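# Sort loose wooden strips into matching colour rows

## Task

Put every loose wooden strip into the existing row that has the same colour as that strip, then release it so no gripper is holding anything.

## Robot and tools

Robot: two arms, left_arm and right_arm, work over one table. Each arm has six joints and a two-finger gripper. Both arms are always driven together: a call can never address a single arm alone.

Scene frame: the state line reports positions in one shared frame. Its origin sits on the table surface midway between the arms. +x runs out over the table, +z is up, and left_arm is mounted on the +y side. The arm names do not tell you which side of a camera image an arm appears on. Positions are in metres and orientations are quaternions in w, x, y, z order. The printed hand position is the point between the finger pads, about 1 cm short of the fingertips. It may be somewhat wrong, especially when an arm is stretched far. The fingers point along the gripper's +z axis and close along its y axis.

execute_actions (argument actions, a list holding at most one item; optional pictures, a boolean):
- Empty list []: nothing is commanded and only the current state comes back.
- Action: {"rows": [...], "steps": n}. n is 1 to 15 control steps, each 1/30 s, and defaults to 15. rows holds 1 to 15 rows. Each row is used for one step. If there are fewer rows than steps, the last row repeats.
- Wait: {"steps": n} with no rows, n up to 300. No new command is sent. The call returns once n steps have passed since the previous result, and your own reply time counts toward those steps.
- A refused call sends nothing at all to the robot.

Row layout: one flat list of 14 numbers covering both arms, even when only one arm should move. Numbers 1 to 7 are left_arm: waist, shoulder, elbow, wrist pitch, wrist yaw, wrist roll, then opening. Numbers 8 to 14 are right_arm in the same order. The six joint values are absolute target angles in radians, on the same scale as the Joint positions line. They are not offsets. Stated ranges for each arm: waist -2.880 to 2.880, shoulder 0.000 to 3.142, elbow 0.000 to 3.019, wrist pitch -1.693 to 1.571, wrist yaw -1.571 to 1.571, wrist roll -2.094 to 2.094. A call is refused if any target is more than 0.019 rad outside its range and also farther out than that joint's last reported angle. The true end stop can differ from the stated one by up to 0.019 rad in either direction. A target past the true end is clipped to that end, and the result may then say "joint sent to its limit". That line can refer to an earlier action. If the line is missing, that does not prove the joint has room left. Opening is an absolute value from -1, fully closed, to +1, fully open.

Motion: joint speed is capped. Each step, the target sent to a joint may lead its measured angle by at most: waist 0.264, shoulder 0.32, elbow 0.276, wrist pitch 0.33, wrist yaw 0.186, wrist roll 0.522 rad. If the targets would put a gripper more than 70 mm from where it is measured, all of that arm's targets are pulled back toward the current angles. Distant goals therefore take several calls. Between calls the arms keep moving toward the last row you sent. They stop pursuing it once everything is nearly still, since slow or blocked motion counts as still, or once any step is HELD. Moving on or pressing harder after that needs a new action. Fingers already moving finish their travel.

Gripping: grip_measured reports finger opening on the same -1 to +1 scale you command. Joint positions also gives the pad gap in metres, 0.094 when fully open. Each gripper carries its own fixed reading error of up to about 1 mm. Away from the extremes, the fingers go to the opening that makes grip_measured equal your command. To hold a strip, keep commanding less than its grip_measured. About 0.03 less gives a firm hold and a smaller gap gives a gentler one. Pad force tops out near 50 to 62 N, lower on some grippers. Strips thinner than about 2 mm get less force. The first contact may spike briefly.

Result lines:
- State line: `left_arm: …` | `right_arm: …` with each gripper's position and quaternion.
- Joint positions / Joint velocities: for each arm, the six joints (rad, rad/s) followed by the pad gap (m, m/s).
- "joint command not followed": a clearance check altered or blocked some joint targets, but the rest of the row was still executed.
- HELD: marks steps on which your row, or part of it, was not sent.
- MOTOR HOT: a motor is at 85 °C or more from carrying load, and the heat builds even while you think. At 100 °C an OVER-TEMPERATURE FAULT drops that arm and its gripper until they cool. Avoid holding loads for long.
- Pictures from cam_head_left and cam_head_right (each 504x504) come with every result unless you pass pictures false.

zoom_image: arguments camera ("cam_head_left" or "cam_head_right") and region [x0, y0, x1, y1] in pixels of that camera's latest image, origin top-left, at most 504 by 504. It returns an enlarged view that can show finer detail.

finished_scene: argument scene, the integer number of the current scene. It ends that scene for good, gets it checked, and gives the next scene's task if there is one. The goal must be met and still hold at that moment. Sending a reply with no tool call ends everything.

Usual order: look, plan, move above a strip with the gripper open, descend, close, lift, carry it to the end of its colour row, lower it, open, then retreat. When every strip is placed, open both grippers and call finished_scene.

Avoid: knocking strips or anything else off the table, which fails the task; dropping or slipping loads; slamming into things or pushing hard; and letting the arms collide or press on each other, which may end the scene. Brief external tugs on held parts or pushes on loose ones can occur, so check the result after each move. Smooth, economical motion is preferred.

Each tool is called after "Emit:" by a JSON object that holds its "name" and its "arguments", one argument or row to a line.

## Session

Emit:
{"name": "execute_actions", "arguments": {
  "actions": []
}}

Scene clock: 0.00 s of 5700.00 s.
left_arm: end_effector_position=(+0.2044, +0.6524, +0.3944) grip_measured=+1.000 end_effector_quat_wxyz=(-0.006, +0.386, +0.902, +0.192) | right_arm: end_effector_position=(+0.3109, -0.0480, +0.1205) grip_measured=+1.000 end_effector_quat_wxyz=(+0.544, +0.046, +0.760, +0.353)
Joint positions: left_arm=[ 1.16   1.237  1.534 -1.487 -0.074  1.822  0.094] | right_arm=[1.025 1.475 0.303 0.984 0.55  0.736 0.094]
Joint velocities: left_arm=[ 0.005 -0.015 -0.022 -0.002  0.022 -0.066  0.   ] | right_arm=[ 0.005 -0.024 -0.012 -0.022 -0.022  0.037  0.   ]
Motor temperatures (°C, as the motors report them): left_arm=[23 22 24 23 25 22] | right_arm=[23 23 26 24 26 23]

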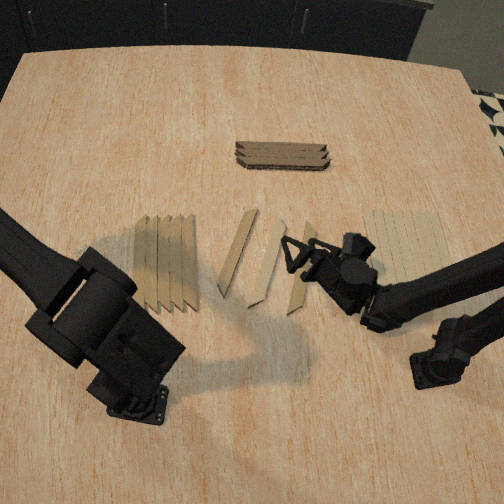

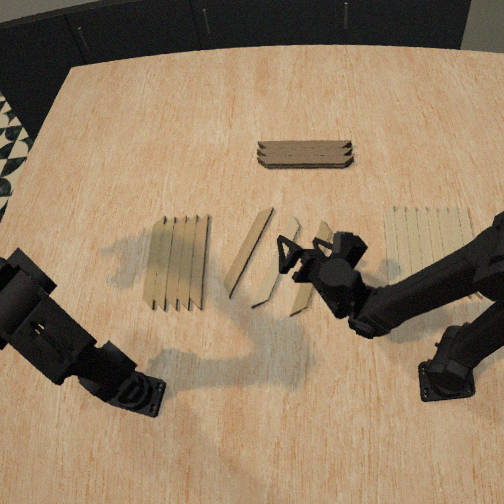

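Emit:
{"name": "execute_actions", "arguments": {
  "actions": [
    {"rows":[[0.6,1.2,1.2,-1.5,0,0,1,-0.6,1.2,1.2,-1.5,0,0,1]]}
  ],
  "pictures": false
}}

Emit:
{"name": "execute_actions", "arguments": {
  "actions": [
    {"steps":90}
  ]
}}

Emit:
{"name": "zoom_image", "arguments": {
  "camera": "cam_head_left",
  "region": [110,120,470,340]
}}

Scene clock: 8.47 s of 5700.00 s.
left_arm: end_effector_position=(+0.3106, +0.4277, +0.2550) grip_measured=+1.000 end_effector_quat_wxyz=(+0.028, +0.184, +0.982, +0.015) | right_arm: end_effector_position=(+0.4781, -0.0920, +0.2477) grip_measured=+1.000 end_effector_quat_wxyz=(+0.568, -0.121, +0.780, +0.231)
Joint positions: left_arm=[ 0.558  1.21   1.188 -1.487  0.006  0.767  0.094] | right_arm=[0.524 1.244 0.686 0.309 0.033 0.241 0.094]
Joint velocities: left_arm=[ 0.015 -0.024 -0.012  0.007 -0.051 -2.821  0.   ] | right_arm=[-1.118 -0.112  0.828 -1.341 -0.227 -0.593  0.   ]
Motor temperatures (°C, as the motors report them): left_arm=[23 22 26 23 25 22] | right_arm=[23 23 26 24 26 23]
Steps of this call (steps 1 to 90: nothing new was sent; then 4.97 s passed at rest; steps 91 to 105: all 15 steps of this action). Readings (joint positions):
91: left_arm=[1.151 1.234 1.518 -1.485 -0.064 1.786] | right_arm=[1.016 1.467 0.309 0.958 0.514 0.706]
92: left_arm=[1.132 1.223 1.486 -1.484 -0.051 1.741] | right_arm=[0.994 1.450 0.322 0.909 0.471 0.668]
94: left_arm=[1.063 1.205 1.401 -1.484 -0.033 1.652] | right_arm=[0.932 1.403 0.363 0.818 0.389 0.591]
98: left_arm=[0.862 1.204 1.254 -1.484 -0.012 1.417] | right_arm=[0.790 1.313 0.473 0.634 0.216 0.433]
105: the state above

Scene clock: 11.47 s of 5700.00 s.
left_arm: end_effector_position=(+0.3046, +0.4412, +0.2551) grip_measured=+1.000 end_effector_quat_wxyz=(+0.031, -0.211, +0.977, +0.006) | right_arm: end_effector_position=(+0.3165, -0.5521, +0.2394) grip_measured=+1.000 end_effector_quat_wxyz=(+0.008, +0.282, +0.959, -0.003)
Joint positions: left_arm=[ 0.598  1.209  1.188 -1.487  0.002  0.012  0.094] | right_arm=[-0.61   1.207  1.145 -1.492  0.002  0.012  0.094]
Joint velocities: left_arm=[ 0.015  0.005 -0.022 -0.002 -0.051  0.066  0.   ] | right_arm=[-0.024 -0.005 -0.002  0.002  0.007  0.095  0.   ]
Motor temperatures (°C, as the motors report them): left_arm=[23 22 27 23 25 22] | right_arm=[23 23 28 24 26 23]
Steps of this call (steps 1 to 60: the robot went on to your last target; steps 61 to 90: nothing new was sent). Readings (joint positions):
1: left_arm=[0.562 1.209 1.188 -1.487 0.005 0.669] | right_arm=[0.487 1.242 0.714 0.264 0.025 0.223]
2: left_arm=[0.571 1.209 1.188 -1.487 0.004 0.571] | right_arm=[0.449 1.240 0.742 0.218 0.020 0.206]
4: left_arm=[0.587 1.209 1.188 -1.487 0.002 0.382] | right_arm=[0.374 1.239 0.795 0.129 0.013 0.177]
8: left_arm=[0.598 1.209 1.188 -1.487 0.002 0.162] | right_arm=[0.225 1.239 0.892 -0.049 0.008 0.133]
90: the state above
All arms were judged still, so your last target was given up. Only a new action makes them travel on or press farther. Fingers that are still opening or closing keep moving.

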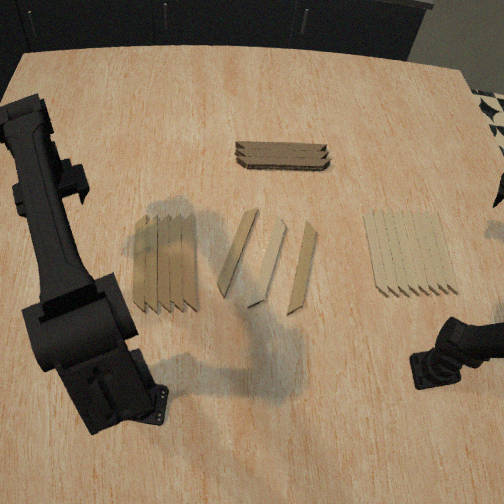

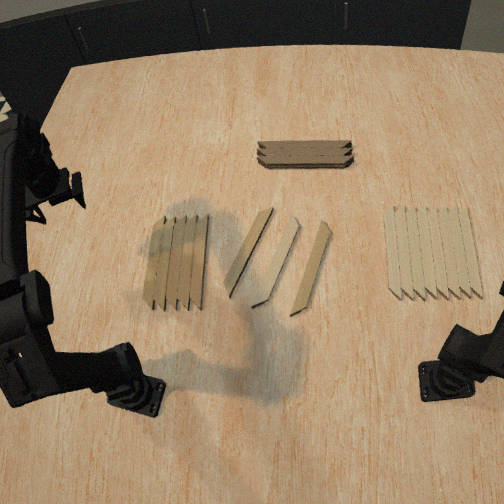

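Region (110, 120, 470, 340) of cam_head_left's 504x504 image, scaled by 1.400, with more detail than that image has.

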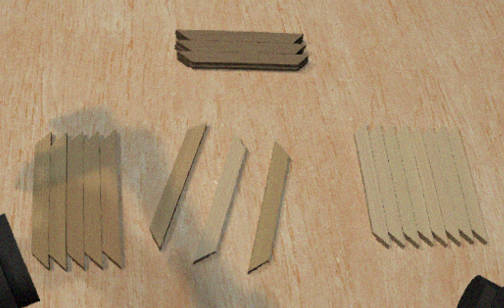

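Emit:
{"name": "execute_actions", "arguments": {
  "actions": [
    {"rows":[[-0.4,1.7,1.3,-1.17,0,0,1,0,1.2,1.2,-1.5,0,0,1]]}
  ],
  "pictures": false
}}

Emit:
{"name": "execute_actions", "arguments": {
  "actions": [
    {"steps":45}
  ]
}}

Emit:
{"name": "execute_actions", "arguments": {
  "actions": [
    {"rows":[[-0.4,1.7,1.1,-0.97,0,0,1,0,1.5,1.2,-1.27,0,0,1]]}
  ],
  "pictures": false
}}

Emit:
{"name": "execute_actions", "arguments": {
  "actions": [
    {"steps":25}
  ]
}}

Scene clock: 19.83 s of 5700.00 s.
left_arm: end_effector_position=(+0.4408, +0.2661, +0.0976) grip_measured=+1.000 end_effector_quat_wxyz=(-0.034, +0.037, +0.999, +0.002) | right_arm: end_effector_position=(+0.3674, -0.3456, +0.2397) grip_measured=+1.000 end_effector_quat_wxyz=(+0.009, -0.036, +0.999, +0.002)
Joint positions: left_arm=[ 0.098  1.659  1.23  -1.211 -0.003  0.012  0.094] | right_arm=[ 0.031  1.207  1.146 -1.492 -0.004  0.008  0.094]
Joint velocities: left_arm=[-1.392  0.562  0.007  0.183  0.081  0.066  0.   ] | right_arm=[-0.181  0.015  0.012 -0.007  0.037  0.007  0.   ]
Motor temperatures (°C, as the motors report them): left_arm=[23 23 27 23 25 22] | right_arm=[23 24 30 24 26 23]
Steps of this call (steps 1 to 90: nothing new was sent; then 4.87 s passed at rest; steps 91 to 105: all 15 steps of this action). Readings (joint positions):
91: left_arm=[0.591 1.216 1.188 -1.471 -0.002 0.012] | right_arm=[-0.595 1.207 1.145 -1.492 0.008 0.012]
92: left_arm=[0.573 1.230 1.193 -1.439 -0.003 0.012] | right_arm=[-0.560 1.207 1.145 -1.492 0.010 0.012]
94: left_arm=[0.517 1.284 1.209 -1.378 -0.003 0.012] | right_arm=[-0.447 1.207 1.145 -1.492 0.009 0.012]
98: left_arm=[0.383 1.431 1.228 -1.291 -0.003 0.012] | right_arm=[-0.171 1.207 1.145 -1.492 0.004 0.012]
105: the state above

Scene clock: 21.33 s of 5700.00 s.
left_arm: end_effector_position=(+0.3926, +0.0425, +0.0914) grip_measured=+1.000 end_effector_quat_wxyz=(-0.020, +0.280, +0.960, +0.005) | right_arm: end_effector_position=(+0.3680, -0.3535, +0.2397) grip_measured=+1.000 end_effector_quat_wxyz=(+0.009, -0.025, +1.000, +0.001)
Joint positions: left_arm=[-0.395  1.703  1.272 -1.18   0.001  0.012  0.094] | right_arm=[ 0.009  1.207  1.146 -1.492 -0.002  0.008  0.094]
Joint velocities: left_arm=[-0.015 -0.005 -0.017 -0.002  0.007  0.007  0.   ] | right_arm=[-0.005 -0.005 -0.007 -0.002  0.007 -0.022  0.   ]
Motor temperatures (°C, as the motors report them): left_arm=[23 23 27 23 25 22] | right_arm=[23 24 30 24 26 23]
Steps of this call (steps 1 to 45: the robot went on to your last target). Readings (joint positions):
1: left_arm=[0.050 1.676 1.230 -1.205 -0.003 0.012] | right_arm=[0.024 1.207 1.146 -1.492 -0.003 0.008]
2: left_arm=[0.002 1.689 1.230 -1.201 -0.003 0.012] | right_arm=[0.018 1.207 1.146 -1.492 -0.002 0.008]
4: left_arm=[-0.099 1.702 1.230 -1.196 -0.003 0.012] | right_arm=[0.010 1.207 1.146 -1.492 -0.002 0.008]
8: left_arm=[-0.303 1.703 1.239 -1.189 -0.003 0.012] | right_arm=[0.009 1.207 1.146 -1.492 -0.002 0.008]
45: the state above
All arms were judged still, so your last target was given up. Only a new action makes them travel on or press farther. Fingers that are still opening or closing keep moving.

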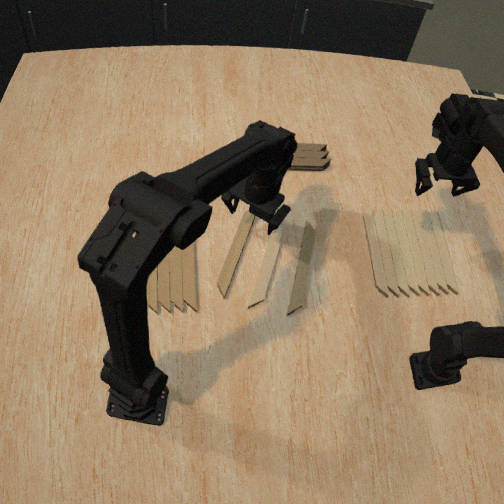

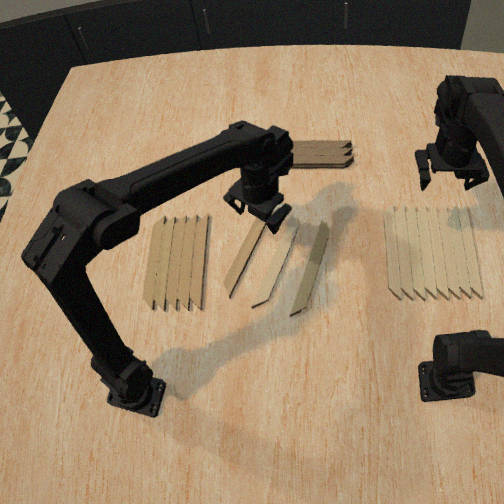

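Scene clock: 21.83 s of 5700.00 s.
left_arm: end_effector_position=(+0.3621, +0.0614, +0.0292) grip_measured=+1.000 end_effector_quat_wxyz=(-0.017, +0.280, +0.960, +0.004) | right_arm: end_effector_position=(+0.4463, -0.3490, +0.1257) grip_measured=+1.000 end_effector_quat_wxyz=(-0.041, -0.025, +0.999, -0.000)
Joint positions: left_arm=[-0.395  1.7    1.079 -0.984  0.001  0.012  0.094] | right_arm=[ 0.009  1.543  1.167 -1.276 -0.002  0.008  0.094]
Joint velocities: left_arm=[-0.015  0.015  0.002  0.017  0.037 -0.095  0.   ] | right_arm=[-0.005 -0.239 -0.002 -0.002  0.022 -0.022  0.   ]
Motor temperatures (°C, as the motors report them): left_arm=[23 23 27 23 25 22] | right_arm=[23 24 30 24 26 23]
Steps of this call (steps 1 to 15: all 15 steps of this action). Readings (joint positions):
1: left_arm=[-0.395 1.700 1.248 -1.136 0.001 0.012] | right_arm=[0.009 1.215 1.146 -1.476 -0.002 0.008]
2: left_arm=[-0.395 1.687 1.208 -1.067 0.001 0.012] | right_arm=[0.009 1.232 1.150 -1.442 -0.002 0.008]
4: left_arm=[-0.395 1.681 1.134 -1.011 0.001 0.012] | right_arm=[0.009 1.300 1.159 -1.377 -0.002 0.008]
8: left_arm=[-0.395 1.699 1.079 -0.997 0.001 0.012] | right_arm=[0.009 1.478 1.167 -1.287 -0.002 0.008]
15: the state above

Scene clock: 22.67 s of 5700.00 s.
left_arm: end_effector_position=(+0.3622, +0.0613, +0.0292) grip_measured=+1.000 end_effector_quat_wxyz=(-0.017, +0.280, +0.960, +0.004) | right_arm: end_effector_position=(+0.4462, -0.3490, +0.1406) grip_measured=+1.000 end_effector_quat_wxyz=(-0.022, -0.025, +0.999, +0.000)
Joint positions: left_arm=[-0.395  1.7    1.079 -0.984  0.001  0.012  0.094] | right_arm=[ 0.009  1.505  1.167 -1.276 -0.002  0.008  0.094]
Joint velocities: left_arm=[-0.005 -0.005  0.012  0.002 -0.007 -0.066  0.   ] | right_arm=[-0.015 -0.005 -0.007  0.007  0.022  0.066  0.   ]
Motor temperatures (°C, as the motors report them): left_arm=[23 23 28 23 25 22] | right_arm=[23 24 30 24 26 23]
Steps of this call (steps 1 to 25: the robot went on to your last target). Readings (joint positions):
1: left_arm=[-0.395 1.700 1.079 -0.984 0.001 0.012] | right_arm=[0.009 1.535 1.167 -1.276 -0.002 0.008]
2: left_arm=[-0.395 1.700 1.079 -0.984 0.001 0.012] | right_arm=[0.009 1.527 1.167 -1.276 -0.002 0.008]
4: left_arm=[-0.395 1.700 1.079 -0.984 0.001 0.012] | right_arm=[0.009 1.513 1.167 -1.276 -0.002 0.008]
8: left_arm=[-0.395 1.700 1.079 -0.984 0.001 0.012] | right_arm=[0.009 1.505 1.167 -1.276 -0.002 0.008]
25: the state above

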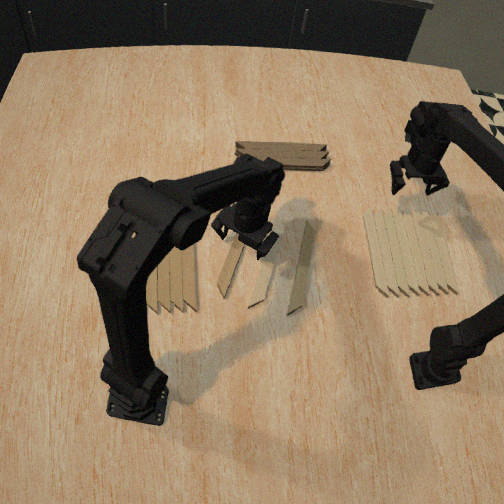

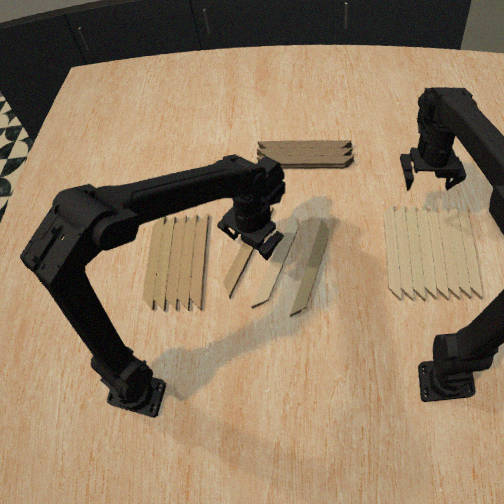

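Emit:
{"name": "zoom_image", "arguments": {
  "camera": "cam_head_left",
  "region": [130,190,330,330]
}}

Emit:
{"name": "zoom_image", "arguments": {
  "camera": "cam_head_right",
  "region": [140,190,340,330]
}}

Region (130, 190, 330, 330) of cam_head_left's 504x504 image, scaled by 2.520, with more detail than that image has; it fills the top 353 rows of this view, and the rest is white.

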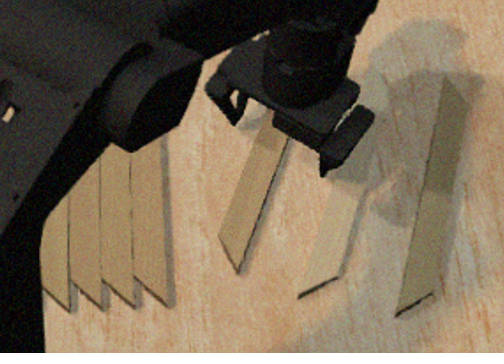

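Region (140, 190, 340, 330) of cam_head_right's 504x504 image, scaled by 2.520, with more detail than that image has; it fills the top 353 rows of this view, and the rest is white.

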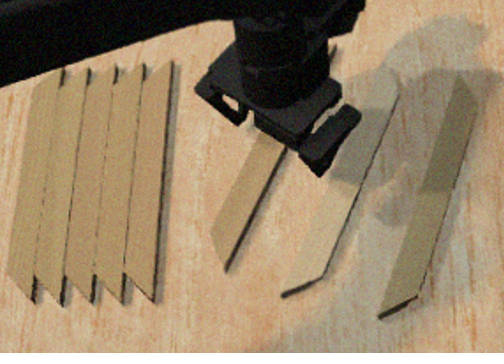

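Emit:
{"name": "execute_actions", "arguments": {
  "actions": [
    {"rows":[[-0.4,1.7,1.1,-0.97,0,-0.23,0.2,0,1.3,1.2,-1.4,0,0,1]]}
  ],
  "pictures": false
}}

Emit:
{"name": "execute_actions", "arguments": {
  "actions": [
    {"rows":[[-0.4,1.7,1.05,-0.92,0,-0.23,0.2,0,1.3,1.2,-1.4,0,0,1]]}
  ]
}}

Emit:
{"name": "zoom_image", "arguments": {
  "camera": "cam_head_left",
  "region": [130,190,330,330]
}}

Scene clock: 40.70 s of 5700.00 s.
left_arm: end_effector_position=(+0.3622, +0.0613, +0.0292) grip_measured=+0.203 end_effector_quat_wxyz=(-0.016, +0.172, +0.985, +0.006) | right_arm: end_effector_position=(+0.4046, -0.3514, +0.2284) grip_measured=+1.000 end_effector_quat_wxyz=(+0.038, -0.025, +0.999, +0.002)
Joint positions: left_arm=[-0.395  1.7    1.079 -0.984  0.001 -0.209  0.056] | right_arm=[ 0.009  1.27   1.168 -1.394 -0.002  0.008  0.094]
Joint velocities: left_arm=[-0.005  0.005  0.007 -0.007  0.007 -0.081 -0.001] | right_arm=[-0.005  0.19  -0.007 -0.002 -0.007  0.125  0.   ]
Motor temperatures (°C, as the motors report them): left_arm=[23 23 28 23 25 22] | right_arm=[23 24 30 24 26 23]
Steps of this call (steps 1 to 15: the robot went on to your last target; steps 16 to 90: nothing new was sent; then 14.53 s passed at rest; steps 91 to 105: all 15 steps of this action). Readings (joint positions):
91: left_arm=[-0.395 1.700 1.079 -0.984 0.001 -0.024] | right_arm=[0.009 1.498 1.167 -1.288 -0.002 0.008]
92: left_arm=[-0.395 1.700 1.079 -0.984 0.001 -0.063] | right_arm=[0.009 1.485 1.166 -1.313 -0.002 0.008]
94: left_arm=[-0.395 1.700 1.079 -0.984 0.001 -0.119] | right_arm=[0.009 1.434 1.166 -1.353 -0.002 0.008]
98: left_arm=[-0.395 1.700 1.079 -0.984 0.001 -0.178] | right_arm=[0.009 1.303 1.166 -1.387 -0.002 0.008]
105: the state above

Scene clock: 41.20 s of 5700.00 s.
left_arm: end_effector_position=(+0.3616, +0.0617, +0.0210) grip_measured=+0.203 end_effector_quat_wxyz=(-0.005, +0.168, +0.986, +0.002) | right_arm: end_effector_position=(+0.4069, -0.3513, +0.2197) grip_measured=+1.000 end_effector_quat_wxyz=(+0.025, -0.025, +0.999, +0.002)
Joint positions: left_arm=[-0.395  1.699  1.051 -0.934  0.001 -0.218  0.056] | right_arm=[ 0.009  1.295  1.168 -1.394 -0.002  0.008  0.094]
Joint velocities: left_arm=[-0.015 -0.015 -0.007 -0.002 -0.037 -0.007 -0.   ] | right_arm=[-0.005  0.005  0.002  0.012  0.022  0.022  0.   ]
Motor temperatures (°C, as the motors report them): left_arm=[23 23 28 23 25 22] | right_arm=[23 24 30 24 26 23]
Steps of this call (steps 1 to 15: all 15 steps of this action). Readings (joint positions):
1: left_arm=[-0.395 1.700 1.075 -0.973 0.001 -0.211] | right_arm=[0.009 1.276 1.168 -1.394 -0.002 0.008]
2: left_arm=[-0.395 1.700 1.069 -0.956 0.001 -0.212] | right_arm=[0.009 1.282 1.168 -1.394 -0.002 0.008]
4: left_arm=[-0.395 1.700 1.056 -0.940 0.001 -0.214] | right_arm=[0.009 1.292 1.168 -1.394 -0.002 0.008]
8: left_arm=[-0.395 1.699 1.051 -0.934 0.001 -0.217] | right_arm=[0.009 1.295 1.168 -1.394 -0.002 0.008]
15: the state above

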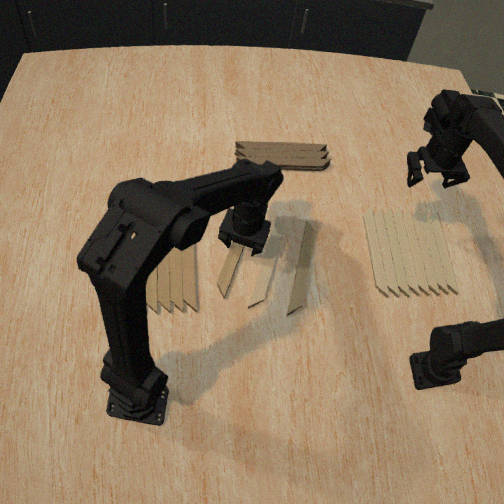

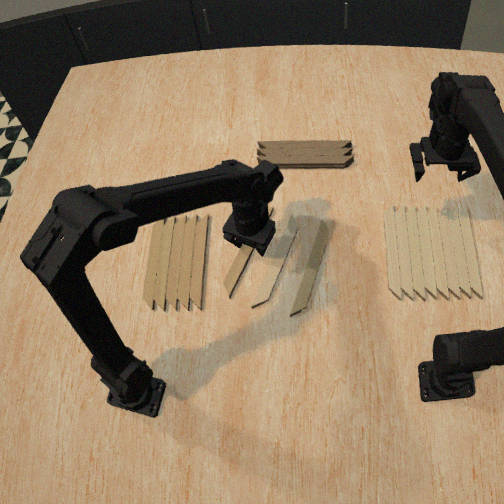

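Region (130, 190, 330, 330) of cam_head_left's 504x504 image, scaled by 2.520, with more detail than that image has; it fills the top 353 rows of this view, and the rest is white.

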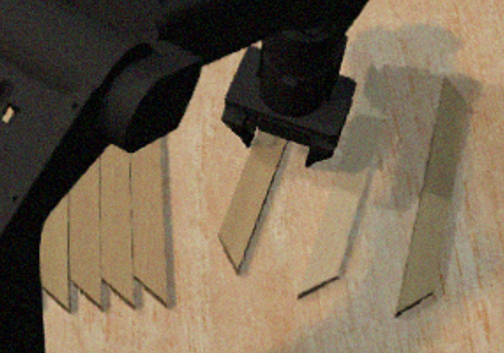

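Emit:
{"name": "execute_actions", "arguments": {
  "actions": [
    {"rows":[[-0.37,1.7,1.05,-0.92,0,-0.2,0.2,0,1.3,1.2,-1.4,0,0,1],[-0.37,1.7,1.05,-0.92,0,-0.2,0.2,0,1.3,1.2,-1.4,0,0,1],[-0.37,1.7,1.05,-0.92,0,-0.2,0.2,0,1.3,1.2,-1.4,0,0,1],[-0.37,1.7,1.05,-0.92,0,-0.2,0.2,0,1.3,1.2,-1.4,0,0,1],[-0.37,1.7,1.02,-0.92,0,-0.2,0.2,0,1.3,1.2,-1.4,0,0,1]]}
  ],
  "pictures": false
}}

Emit:
{"name": "execute_actions", "arguments": {
  "actions": [
    {"rows":[[-0.37,1.7,1.02,-0.92,0,-0.2,-0.5,0,1.3,1.2,-1.4,0,0,1]]}
  ]
}}

Emit:
{"name": "zoom_image", "arguments": {
  "camera": "cam_head_left",
  "region": [130,190,330,330]
}}

Scene clock: 45.70 s of 5700.00 s.
left_arm: end_effector_position=(+0.3619, +0.0694, +0.0199) grip_measured=+0.203 end_effector_quat_wxyz=(-0.006, +0.161, +0.987, -0.000) | right_arm: end_effector_position=(+0.4069, -0.3513, +0.2197) grip_measured=+1.000 end_effector_quat_wxyz=(+0.025, -0.025, +0.999, +0.002)
Joint positions: left_arm=[-0.378  1.692  1.038 -0.927  0.005 -0.214  0.056] | right_arm=[ 0.009  1.295  1.168 -1.394 -0.002  0.008  0.094]
Joint velocities: left_arm=[ 0.005 -0.015  0.002  0.007 -0.037  0.051  0.   ] | right_arm=[-0.005  0.005  0.002  0.012 -0.066  0.007  0.   ]
Motor temperatures (°C, as the motors report them): left_arm=[23 23 28 23 25 22] | right_arm=[23 24 31 24 26 23]
Steps of this call (steps 1 to 15: the robot went on to your last target; steps 16 to 90: nothing new was sent; then 1.00 s passed at rest; steps 91 to 105: all 15 steps of this action). Readings (joint positions):
91: left_arm=[-0.394 1.699 1.051 -0.934 0.001 -0.217] | right_arm=[0.009 1.295 1.168 -1.394 -0.002 0.008]
92: left_arm=[-0.392 1.699 1.051 -0.934 0.001 -0.216] | right_arm=[0.009 1.295 1.168 -1.394 -0.002 0.008]
94: left_arm=[-0.386 1.699 1.051 -0.934 0.001 -0.215] | right_arm=[0.009 1.295 1.168 -1.394 -0.002 0.008]
98: left_arm=[-0.378 1.693 1.040 -0.928 0.005 -0.214] | right_arm=[0.009 1.295 1.168 -1.394 -0.002 0.008]
105: the state above

Scene clock: 46.20 s of 5700.00 s.
left_arm: end_effector_position=(+0.3611, +0.0695, +0.0196) grip_measured=-0.438 end_effector_quat_wxyz=(-0.007, +0.162, +0.987, -0.001) | right_arm: end_effector_position=(+0.4069, -0.3513, +0.2197) grip_measured=+1.000 end_effector_quat_wxyz=(+0.025, -0.025, +0.999, +0.002)
Joint positions: left_arm=[-0.378  1.692  1.037 -0.927  0.006 -0.213  0.026] | right_arm=[ 0.009  1.295  1.168 -1.394 -0.002  0.008  0.094]
Joint velocities: left_arm=[-0.024  0.015 -0.012 -0.002  0.022  0.022  0.001] | right_arm=[ 0.005 -0.015 -0.022 -0.012  0.007  0.007  0.   ]
Motor temperatures (°C, as the motors report them): left_arm=[23 23 28 23 25 22] | right_arm=[23 24 31 24 26 23]
Steps of this call (steps 1 to 15: all 15 steps of this action). Readings (joint positions):
1: left_arm=[-0.378 1.692 1.038 -0.927 0.005 -0.214] | right_arm=[0.009 1.295 1.168 -1.394 -0.002 0.008]
2: left_arm=[-0.378 1.692 1.037 -0.927 0.006 -0.213] | right_arm=[0.009 1.295 1.168 -1.394 -0.002 0.008]
4: left_arm=[-0.378 1.692 1.037 -0.927 0.006 -0.213] | right_arm=[0.009 1.295 1.168 -1.394 -0.002 0.008]
8: left_arm=[-0.378 1.692 1.037 -0.927 0.006 -0.213] | right_arm=[0.009 1.295 1.168 -1.394 -0.002 0.008]
15: the state above

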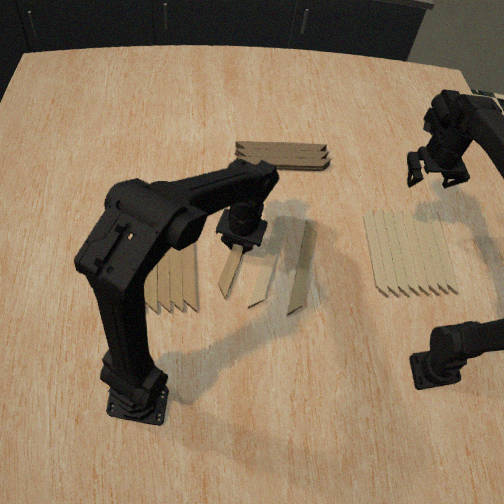

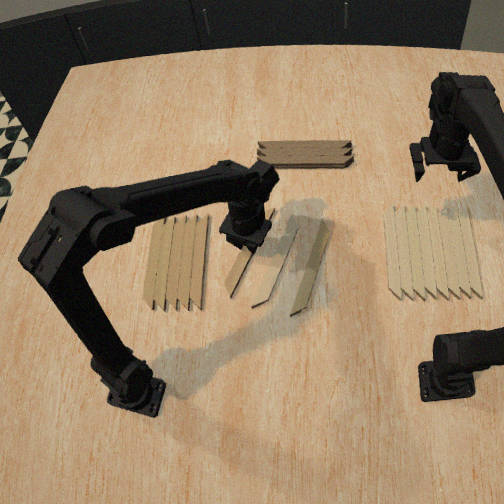

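Region (130, 190, 330, 330) of cam_head_left's 504x504 image, scaled by 2.520, with more detail than that image has; it fills the top 353 rows of this view, and the rest is white.

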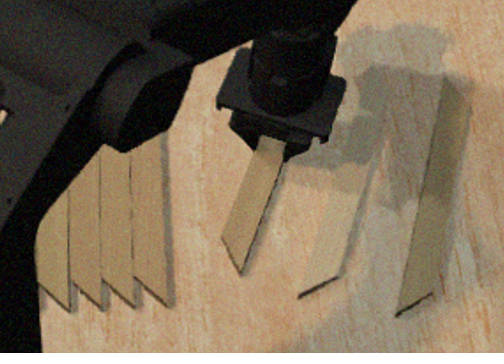

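Emit:
{"name": "execute_actions", "arguments": {
  "actions": [
    {"rows":[[-0.37,1.65,1.03,-0.92,0,-0.25,-0.475,0,1.3,1.2,-1.4,0,0,1],[-0.37,1.65,1.03,-0.92,0,-0.25,-0.475,0,1.3,1.2,-1.4,0,0,1],[-0.37,1.62,1.02,-0.92,0,-0.25,-0.475,0,1.3,1.2,-1.4,0,0,1],[-0.37,1.6,1.0,-0.92,0,-0.25,-0.475,0,1.3,1.2,-1.4,0,0,1],[-0.33,1.58,0.97,-0.92,0,-0.35,-0.475,0,1.3,1.2,-1.4,0,0,1],[-0.3,1.56,0.94,-0.92,0,-0.43,-0.475,0,1.3,1.2,-1.4,0,0,1],[-0.255,1.555,0.9,-0.92,0,-0.43,-0.475,0,1.3,1.2,-1.4,0,0,1]]}
  ],
  "pictures": false
}}

Emit:
{"name": "execute_actions", "arguments": {
  "actions": [
    {"steps":10}
  ]
}}

Emit:
{"name": "zoom_image", "arguments": {
  "camera": "cam_head_right",
  "region": [130,190,330,330]
}}

Scene clock: 54.40 s of 5700.00 s.
left_arm: end_effector_position=(+0.3398, +0.1458, +0.0315) grip_measured=-0.438 end_effector_quat_wxyz=(-0.005, -0.001, +1.000, +0.003) | right_arm: end_effector_position=(+0.4069, -0.3513, +0.2197) grip_measured=+1.000 end_effector_quat_wxyz=(+0.025, -0.025, +0.999, +0.002)
Joint positions: left_arm=[-0.238  1.549  0.892 -0.925 -0.002 -0.4    0.026] | right_arm=[ 0.009  1.295  1.168 -1.394 -0.002  0.008  0.094]
Joint velocities: left_arm=[-0.083  0.015 -0.012 -0.002 -0.037 -0.139  0.   ] | right_arm=[ 0.005 -0.005  0.002 -0.007  0.007  0.007  0.   ]
Motor temperatures (°C, as the motors report them): left_arm=[23 24 27 23 25 22] | right_arm=[23 24 31 24 26 23]
Steps of this call (steps 1 to 15: the robot went on to your last target; steps 16 to 90: nothing new was sent; then 4.70 s passed at rest; steps 91 to 105: all 15 steps of this action). Readings (joint positions):
91: left_arm=[-0.378 1.689 1.037 -0.927 0.006 -0.216] | right_arm=[0.009 1.295 1.168 -1.394 -0.002 0.008]
92: left_arm=[-0.378 1.685 1.034 -0.927 0.004 -0.220] | right_arm=[0.009 1.295 1.168 -1.394 -0.002 0.008]
94: left_arm=[-0.378 1.667 1.021 -0.927 0.003 -0.227] | right_arm=[0.009 1.295 1.168 -1.394 -0.002 0.008]
98: left_arm=[-0.330 1.581 0.938 -0.925 0.003 -0.325] | right_arm=[0.009 1.295 1.168 -1.394 -0.002 0.008]
105: the state above

Scene clock: 54.73 s of 5700.00 s.
left_arm: end_effector_position=(+0.3384, +0.1425, +0.0315) grip_measured=-0.438 end_effector_quat_wxyz=(-0.005, -0.004, +1.000, +0.003) | right_arm: end_effector_position=(+0.4069, -0.3513, +0.2197) grip_measured=+1.000 end_effector_quat_wxyz=(+0.025, -0.025, +0.999, +0.002)
Joint positions: left_arm=[-0.248  1.549  0.892 -0.925 -0.002 -0.416  0.026] | right_arm=[ 0.009  1.295  1.168 -1.394 -0.002  0.008  0.094]
Joint velocities: left_arm=[-0.024  0.005 -0.007 -0.007 -0.007  0.007  0.001] | right_arm=[-0.005 -0.015 -0.007 -0.017 -0.007 -0.007  0.   ]
Motor temperatures (°C, as the motors report them): left_arm=[23 24 27 23 25 22] | right_arm=[23 24 31 24 26 23]
Steps of this call (steps 1 to 10: the robot went on to your last target). Readings (joint positions):
1: left_arm=[-0.241 1.549 0.892 -0.925 -0.002 -0.403] | right_arm=[0.009 1.295 1.168 -1.394 -0.002 0.008]
2: left_arm=[-0.243 1.549 0.892 -0.925 -0.002 -0.406] | right_arm=[0.009 1.295 1.168 -1.394 -0.002 0.008]
4: left_arm=[-0.247 1.549 0.892 -0.925 -0.002 -0.410] | right_arm=[0.009 1.295 1.168 -1.394 -0.002 0.008]
8: left_arm=[-0.248 1.549 0.892 -0.925 -0.002 -0.415] | right_arm=[0.009 1.295 1.168 -1.394 -0.002 0.008]
10: the state above

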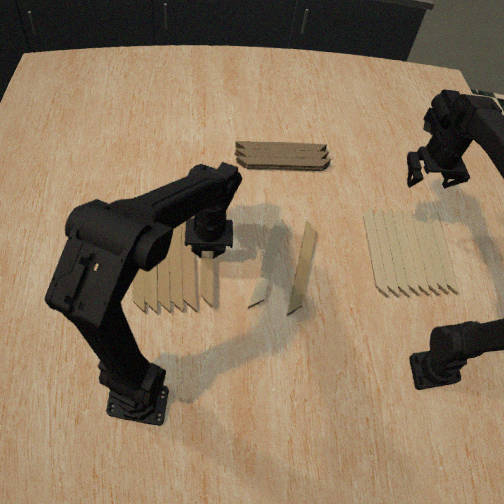

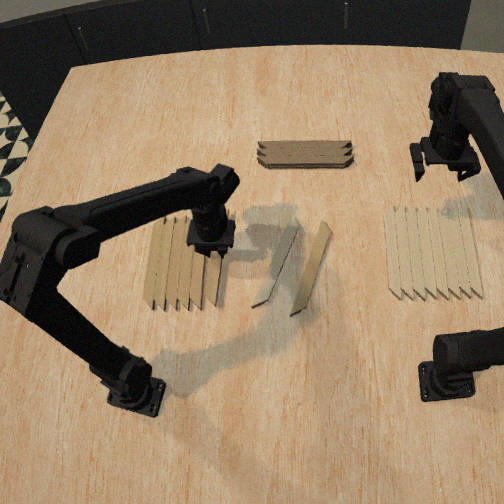

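Region (130, 190, 330, 330) of cam_head_right's 504x504 image, scaled by 2.520, with more detail than that image has; it fills the top 353 rows of this view, and the rest is white.

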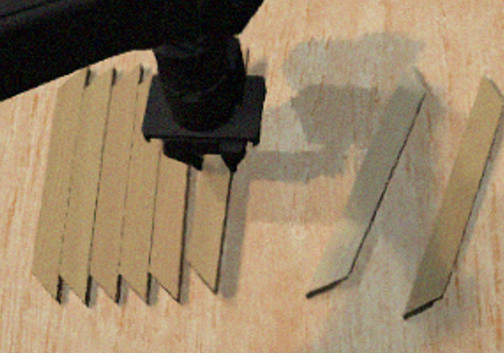

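Emit:
{"name": "execute_actions", "arguments": {
  "actions": [
    {"rows":[[-0.275,1.555,0.858,-0.885,0,-0.44,-0.475,0,1.3,1.2,-1.4,0,0,1]]}
  ],
  "pictures": false
}}

Emit:
{"name": "execute_actions", "arguments": {
  "actions": [
    {"rows":[[-0.275,1.555,0.858,-0.885,0,-0.44,-0.36,0,1.3,1.2,-1.4,0,0,1]],"steps":8}
  ],
  "pictures": false
}}

Emit:
{"name": "execute_actions", "arguments": {
  "actions": [
    {"rows":[[-0.275,1.5,0.95,-1.0,0,-0.44,-0.36,0,1.3,1.2,-1.4,0,0,1]]}
  ]
}}

Scene clock: 61.13 s of 5700.00 s.
left_arm: end_effector_position=(+0.3227, +0.1404, +0.0195) grip_measured=-0.438 end_effector_quat_wxyz=(-0.011, +0.001, +1.000, +0.006) | right_arm: end_effector_position=(+0.4069, -0.3513, +0.2197) grip_measured=+1.000 end_effector_quat_wxyz=(+0.025, -0.025, +0.999, +0.002)
Joint positions: left_arm=[-0.27   1.549  0.851 -0.899 -0.002 -0.427  0.026] | right_arm=[ 0.009  1.295  1.168 -1.394 -0.002  0.008  0.094]
Joint velocities: left_arm=[-0.015  0.005 -0.007 -0.002 -0.007 -0.022 -0.001] | right_arm=[-0.015  0.005  0.012 -0.002  0.037  0.007  0.   ]
Motor temperatures (°C, as the motors report them): left_arm=[23 23 27 23 25 22] | right_arm=[23 24 31 24 26 23]
Steps of this call (steps 1 to 30: the robot went on to your last target; steps 31 to 90: nothing new was sent; then 2.90 s passed at rest; steps 91 to 105: all 15 steps of this action). Readings (joint positions):
91: left_arm=[-0.249 1.549 0.888 -0.918 -0.002 -0.419] | right_arm=[0.009 1.295 1.168 -1.394 -0.002 0.008]
92: left_arm=[-0.252 1.549 0.881 -0.908 -0.002 -0.421] | right_arm=[0.009 1.295 1.168 -1.394 -0.002 0.008]
94: left_arm=[-0.261 1.549 0.865 -0.901 -0.002 -0.424] | right_arm=[0.009 1.295 1.168 -1.394 -0.002 0.008]
98: left_arm=[-0.270 1.549 0.851 -0.901 -0.002 -0.426] | right_arm=[0.009 1.295 1.168 -1.394 -0.002 0.008]
105: the state above

Scene clock: 61.40 s of 5700.00 s.
left_arm: end_effector_position=(+0.3227, +0.1404, +0.0195) grip_measured=-0.362 end_effector_quat_wxyz=(-0.011, +0.001, +1.000, +0.006) | right_arm: end_effector_position=(+0.4069, -0.3513, +0.2197) grip_measured=+1.000 end_effector_quat_wxyz=(+0.025, -0.025, +0.999, +0.002)
Joint positions: left_arm=[-0.27   1.549  0.851 -0.899 -0.002 -0.427  0.03 ] | right_arm=[ 0.009  1.295  1.168 -1.394 -0.002  0.008  0.094]
Joint velocities: left_arm=[-0.015 -0.005  0.002 -0.002 -0.037  0.022 -0.001] | right_arm=[-0.005 -0.005 -0.022 -0.012  0.066 -0.037  0.   ]
Motor temperatures (°C, as the motors report them): left_arm=[23 23 27 23 25 22] | right_arm=[23 24 31 24 26 23]
Steps of this call (steps 1 to 8: all 8 steps of this action). Readings (joint positions):
1: left_arm=[-0.270 1.549 0.851 -0.899 -0.002 -0.427] | right_arm=[0.009 1.295 1.168 -1.394 -0.002 0.008]
2: left_arm=[-0.270 1.549 0.851 -0.899 -0.002 -0.427] | right_arm=[0.009 1.295 1.168 -1.394 -0.002 0.008]
4: left_arm=[-0.270 1.549 0.851 -0.899 -0.002 -0.427] | right_arm=[0.009 1.295 1.168 -1.394 -0.002 0.008]
8: the state above

Scene clock: 61.90 s of 5700.00 s.
left_arm: end_effector_position=(+0.3398, +0.1325, +0.0605) grip_measured=-0.362 end_effector_quat_wxyz=(+0.006, +0.001, +1.000, -0.002) | right_arm: end_effector_position=(+0.4069, -0.3513, +0.2197) grip_measured=+1.000 end_effector_quat_wxyz=(+0.025, -0.025, +0.999, +0.002)
Joint positions: left_arm=[-0.27   1.499  0.927 -0.987 -0.002 -0.428  0.03 ] | right_arm=[ 0.009  1.295  1.168 -1.394 -0.002  0.008  0.094]
Joint velocities: left_arm=[-0.015 -0.015  0.012 -0.002  0.022  0.022 -0.   ] | right_arm=[-0.015 -0.015 -0.012 -0.022  0.037 -0.066  0.   ]
Motor temperatures (°C, as the motors report them): left_arm=[23 23 27 23 25 22] | right_arm=[23 24 31 24 26 23]
Steps of this call (steps 1 to 15: all 15 steps of this action). Readings (joint positions):
1: left_arm=[-0.270 1.548 0.859 -0.917 -0.002 -0.427] | right_arm=[0.009 1.295 1.168 -1.394 -0.002 0.008]
2: left_arm=[-0.270 1.546 0.870 -0.947 -0.002 -0.428] | right_arm=[0.009 1.295 1.168 -1.394 -0.002 0.008]
4: left_arm=[-0.270 1.534 0.895 -0.975 -0.002 -0.428] | right_arm=[0.009 1.295 1.168 -1.394 -0.002 0.008]
8: left_arm=[-0.270 1.505 0.925 -0.983 -0.002 -0.428] | right_arm=[0.009 1.295 1.168 -1.394 -0.002 0.008]
15: the state above

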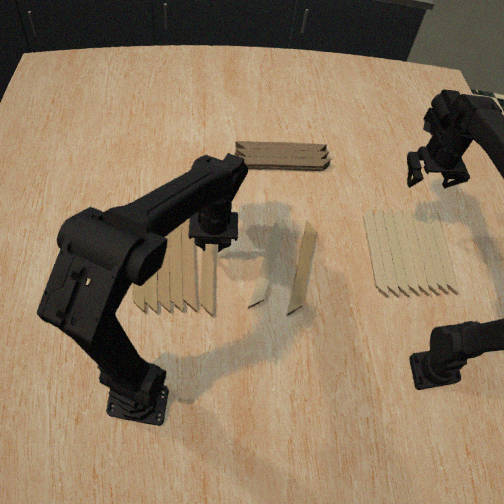

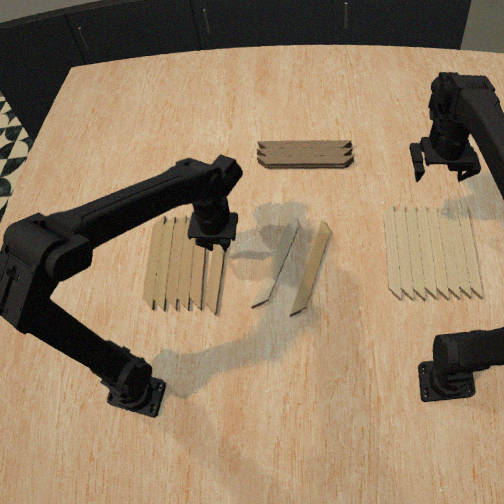

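Emit:
{"name": "execute_actions", "arguments": {
  "actions": [
    {"rows":[[-0.7,1.72,1.27,-1.03,0,-0.67,0.2,-0.3,1.3,1.2,-1.4,0,0,1]]}
  ],
  "pictures": false
}}

Emit:
{"name": "execute_actions", "arguments": {
  "actions": [
    {"rows":[[-0.7,1.78,1.27,-1.03,0,-0.67,0.2,-0.3,1.3,1.2,-1.4,0,0,1]]}
  ]
}}

Emit:
{"name": "zoom_image", "arguments": {
  "camera": "cam_head_left",
  "region": [200,190,400,330]
}}

Scene clock: 70.17 s of 5700.00 s.
left_arm: end_effector_position=(+0.3021, -0.1043, +0.0819) grip_measured=+0.198 end_effector_quat_wxyz=(+0.035, +0.136, +0.989, -0.036) | right_arm: end_effector_position=(+0.3944, -0.4710, +0.2197) grip_measured=+1.000 end_effector_quat_wxyz=(+0.025, +0.134, +0.991, -0.004)
Joint positions: left_arm=[-0.742  1.706  1.245 -1.01   0.003 -0.629  0.056] | right_arm=[-0.312  1.295  1.168 -1.394  0.002  0.006  0.094]
Joint velocities: left_arm=[-0.22  -0.005 -0.007 -0.066  0.037 -0.198 -0.   ] | right_arm=[ 0.093 -0.005 -0.007  0.007  0.037 -0.037  0.   ]
Motor temperatures (°C, as the motors report them): left_arm=[23 23 28 23 25 22] | right_arm=[23 24 32 24 26 23]
Steps of this call (steps 1 to 15: the robot went on to your last target; steps 16 to 90: nothing new was sent; then 4.77 s passed at rest; steps 91 to 105: all 15 steps of this action). Readings (joint positions):
91: left_arm=[-0.279 1.507 0.936 -0.993 -0.005 -0.445] | right_arm=[-0.004 1.295 1.168 -1.394 -0.007 0.007]
92: left_arm=[-0.298 1.525 0.959 -1.001 -0.006 -0.465] | right_arm=[-0.033 1.295 1.168 -1.394 -0.009 0.006]
94: left_arm=[-0.361 1.576 1.023 -1.004 -0.006 -0.498] | right_arm=[-0.132 1.295 1.168 -1.394 -0.009 0.006]
98: left_arm=[-0.517 1.656 1.142 -1.004 -0.006 -0.549] | right_arm=[-0.319 1.295 1.168 -1.394 0.005 0.006]
105: the state above

Scene clock: 70.67 s of 5700.00 s.
left_arm: end_effector_position=(+0.3157, -0.0855, +0.0495) grip_measured=+0.198 end_effector_quat_wxyz=(+0.009, +0.100, +0.995, -0.009) | right_arm: end_effector_position=(+0.3948, -0.4697, +0.2197) grip_measured=+1.000 end_effector_quat_wxyz=(+0.025, +0.132, +0.991, -0.004)
Joint positions: left_arm=[-0.698  1.774  1.246 -1.017  0.002 -0.657  0.056] | right_arm=[-0.308  1.295  1.168 -1.394  0.002  0.006  0.094]
Joint velocities: left_arm=[ 0.015 -0.015 -0.002  0.007  0.022  0.007  0.   ] | right_arm=[-0.005 -0.005  0.007  0.012 -0.051  0.022  0.   ]
Motor temperatures (°C, as the motors report them): left_arm=[23 23 28 23 25 22] | right_arm=[23 24 32 24 26 23]
Steps of this call (steps 1 to 15: all 15 steps of this action). Readings (joint positions):
1: left_arm=[-0.745 1.709 1.245 -1.012 0.003 -0.635] | right_arm=[-0.309 1.295 1.168 -1.394 0.002 0.006]
2: left_arm=[-0.743 1.715 1.246 -1.014 0.003 -0.639] | right_arm=[-0.308 1.295 1.168 -1.394 0.002 0.006]
4: left_arm=[-0.729 1.734 1.246 -1.015 0.003 -0.645] | right_arm=[-0.308 1.295 1.168 -1.394 0.002 0.006]
8: left_arm=[-0.702 1.769 1.246 -1.017 0.002 -0.653] | right_arm=[-0.308 1.295 1.168 -1.394 0.002 0.006]
15: the state above

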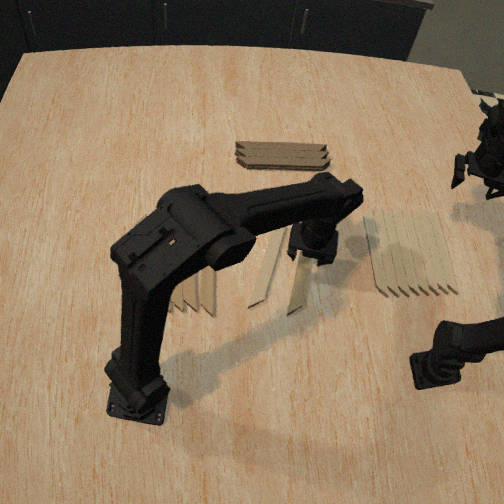

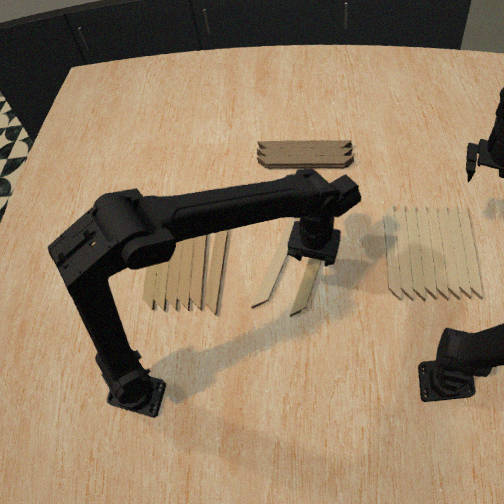

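Region (200, 190, 400, 330) of cam_head_left's 504x504 image, scaled by 2.520, with more detail than that image has; it fills the top 353 rows of this view, and the rest is white.

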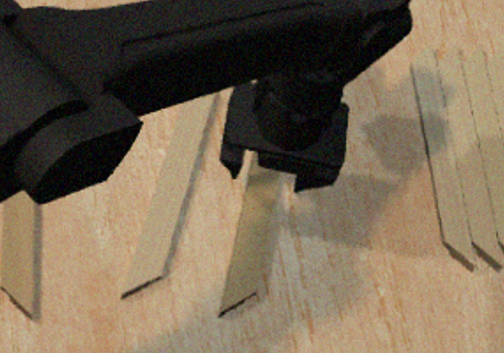

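Emit:
{"name": "execute_actions", "arguments": {
  "actions": [
    {"rows":[[-0.7,1.82,1.225,-1.01,0,-0.67,0.2,-0.3,1.3,1.2,-1.4,0,0,1]]}
  ]
}}

Emit:
{"name": "zoom_image", "arguments": {
  "camera": "cam_head_left",
  "region": [200,190,400,330]
}}

Scene clock: 73.43 s of 5700.00 s.
left_arm: end_effector_position=(+0.3064, -0.0748, +0.0264) grip_measured=+0.198 end_effector_quat_wxyz=(-0.012, +0.100, +0.995, +0.010) | right_arm: end_effector_position=(+0.3948, -0.4697, +0.2197) grip_measured=+1.000 end_effector_quat_wxyz=(+0.025, +0.132, +0.991, -0.004)
Joint positions: left_arm=[-0.698  1.806  1.221 -1.017  0.002 -0.658  0.056] | right_arm=[-0.308  1.295  1.168 -1.394  0.002  0.006  0.094]
Joint velocities: left_arm=[-0.005 -0.005 -0.002  0.012 -0.066 -0.022  0.   ] | right_arm=[-0.015  0.015  0.012  0.007 -0.007  0.007  0.   ]
Motor temperatures (°C, as the motors report them): left_arm=[23 24 28 23 25 22] | right_arm=[23 24 32 24 26 23]
Steps of this call (steps 1 to 15: the robot went on to your last target; steps 16 to 68: nothing new was sent; steps 69 to 83: all 15 steps of this action). Readings (joint positions):
69: left_arm=[-0.698 1.775 1.244 -1.017 0.002 -0.658] | right_arm=[-0.308 1.295 1.168 -1.394 0.002 0.006]
70: left_arm=[-0.698 1.776 1.242 -1.017 0.002 -0.658] | right_arm=[-0.308 1.295 1.168 -1.394 0.002 0.006]
72: left_arm=[-0.698 1.783 1.233 -1.017 0.002 -0.658] | right_arm=[-0.308 1.295 1.168 -1.394 0.002 0.006]
76: left_arm=[-0.698 1.801 1.222 -1.017 0.002 -0.658] | right_arm=[-0.308 1.295 1.168 -1.394 0.002 0.006]
83: the state above

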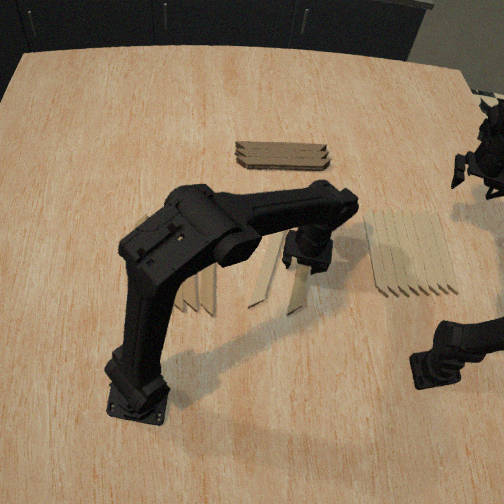

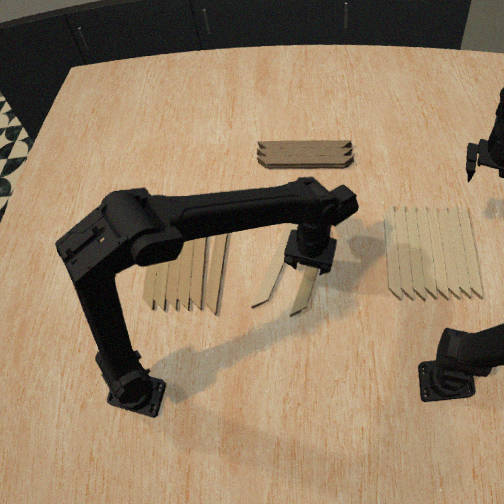

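Region (200, 190, 400, 330) of cam_head_left's 504x504 image, scaled by 2.520, with more detail than that image has; it fills the top 353 rows of this view, and the rest is white.

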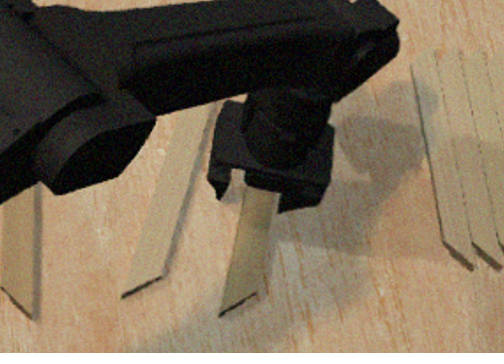

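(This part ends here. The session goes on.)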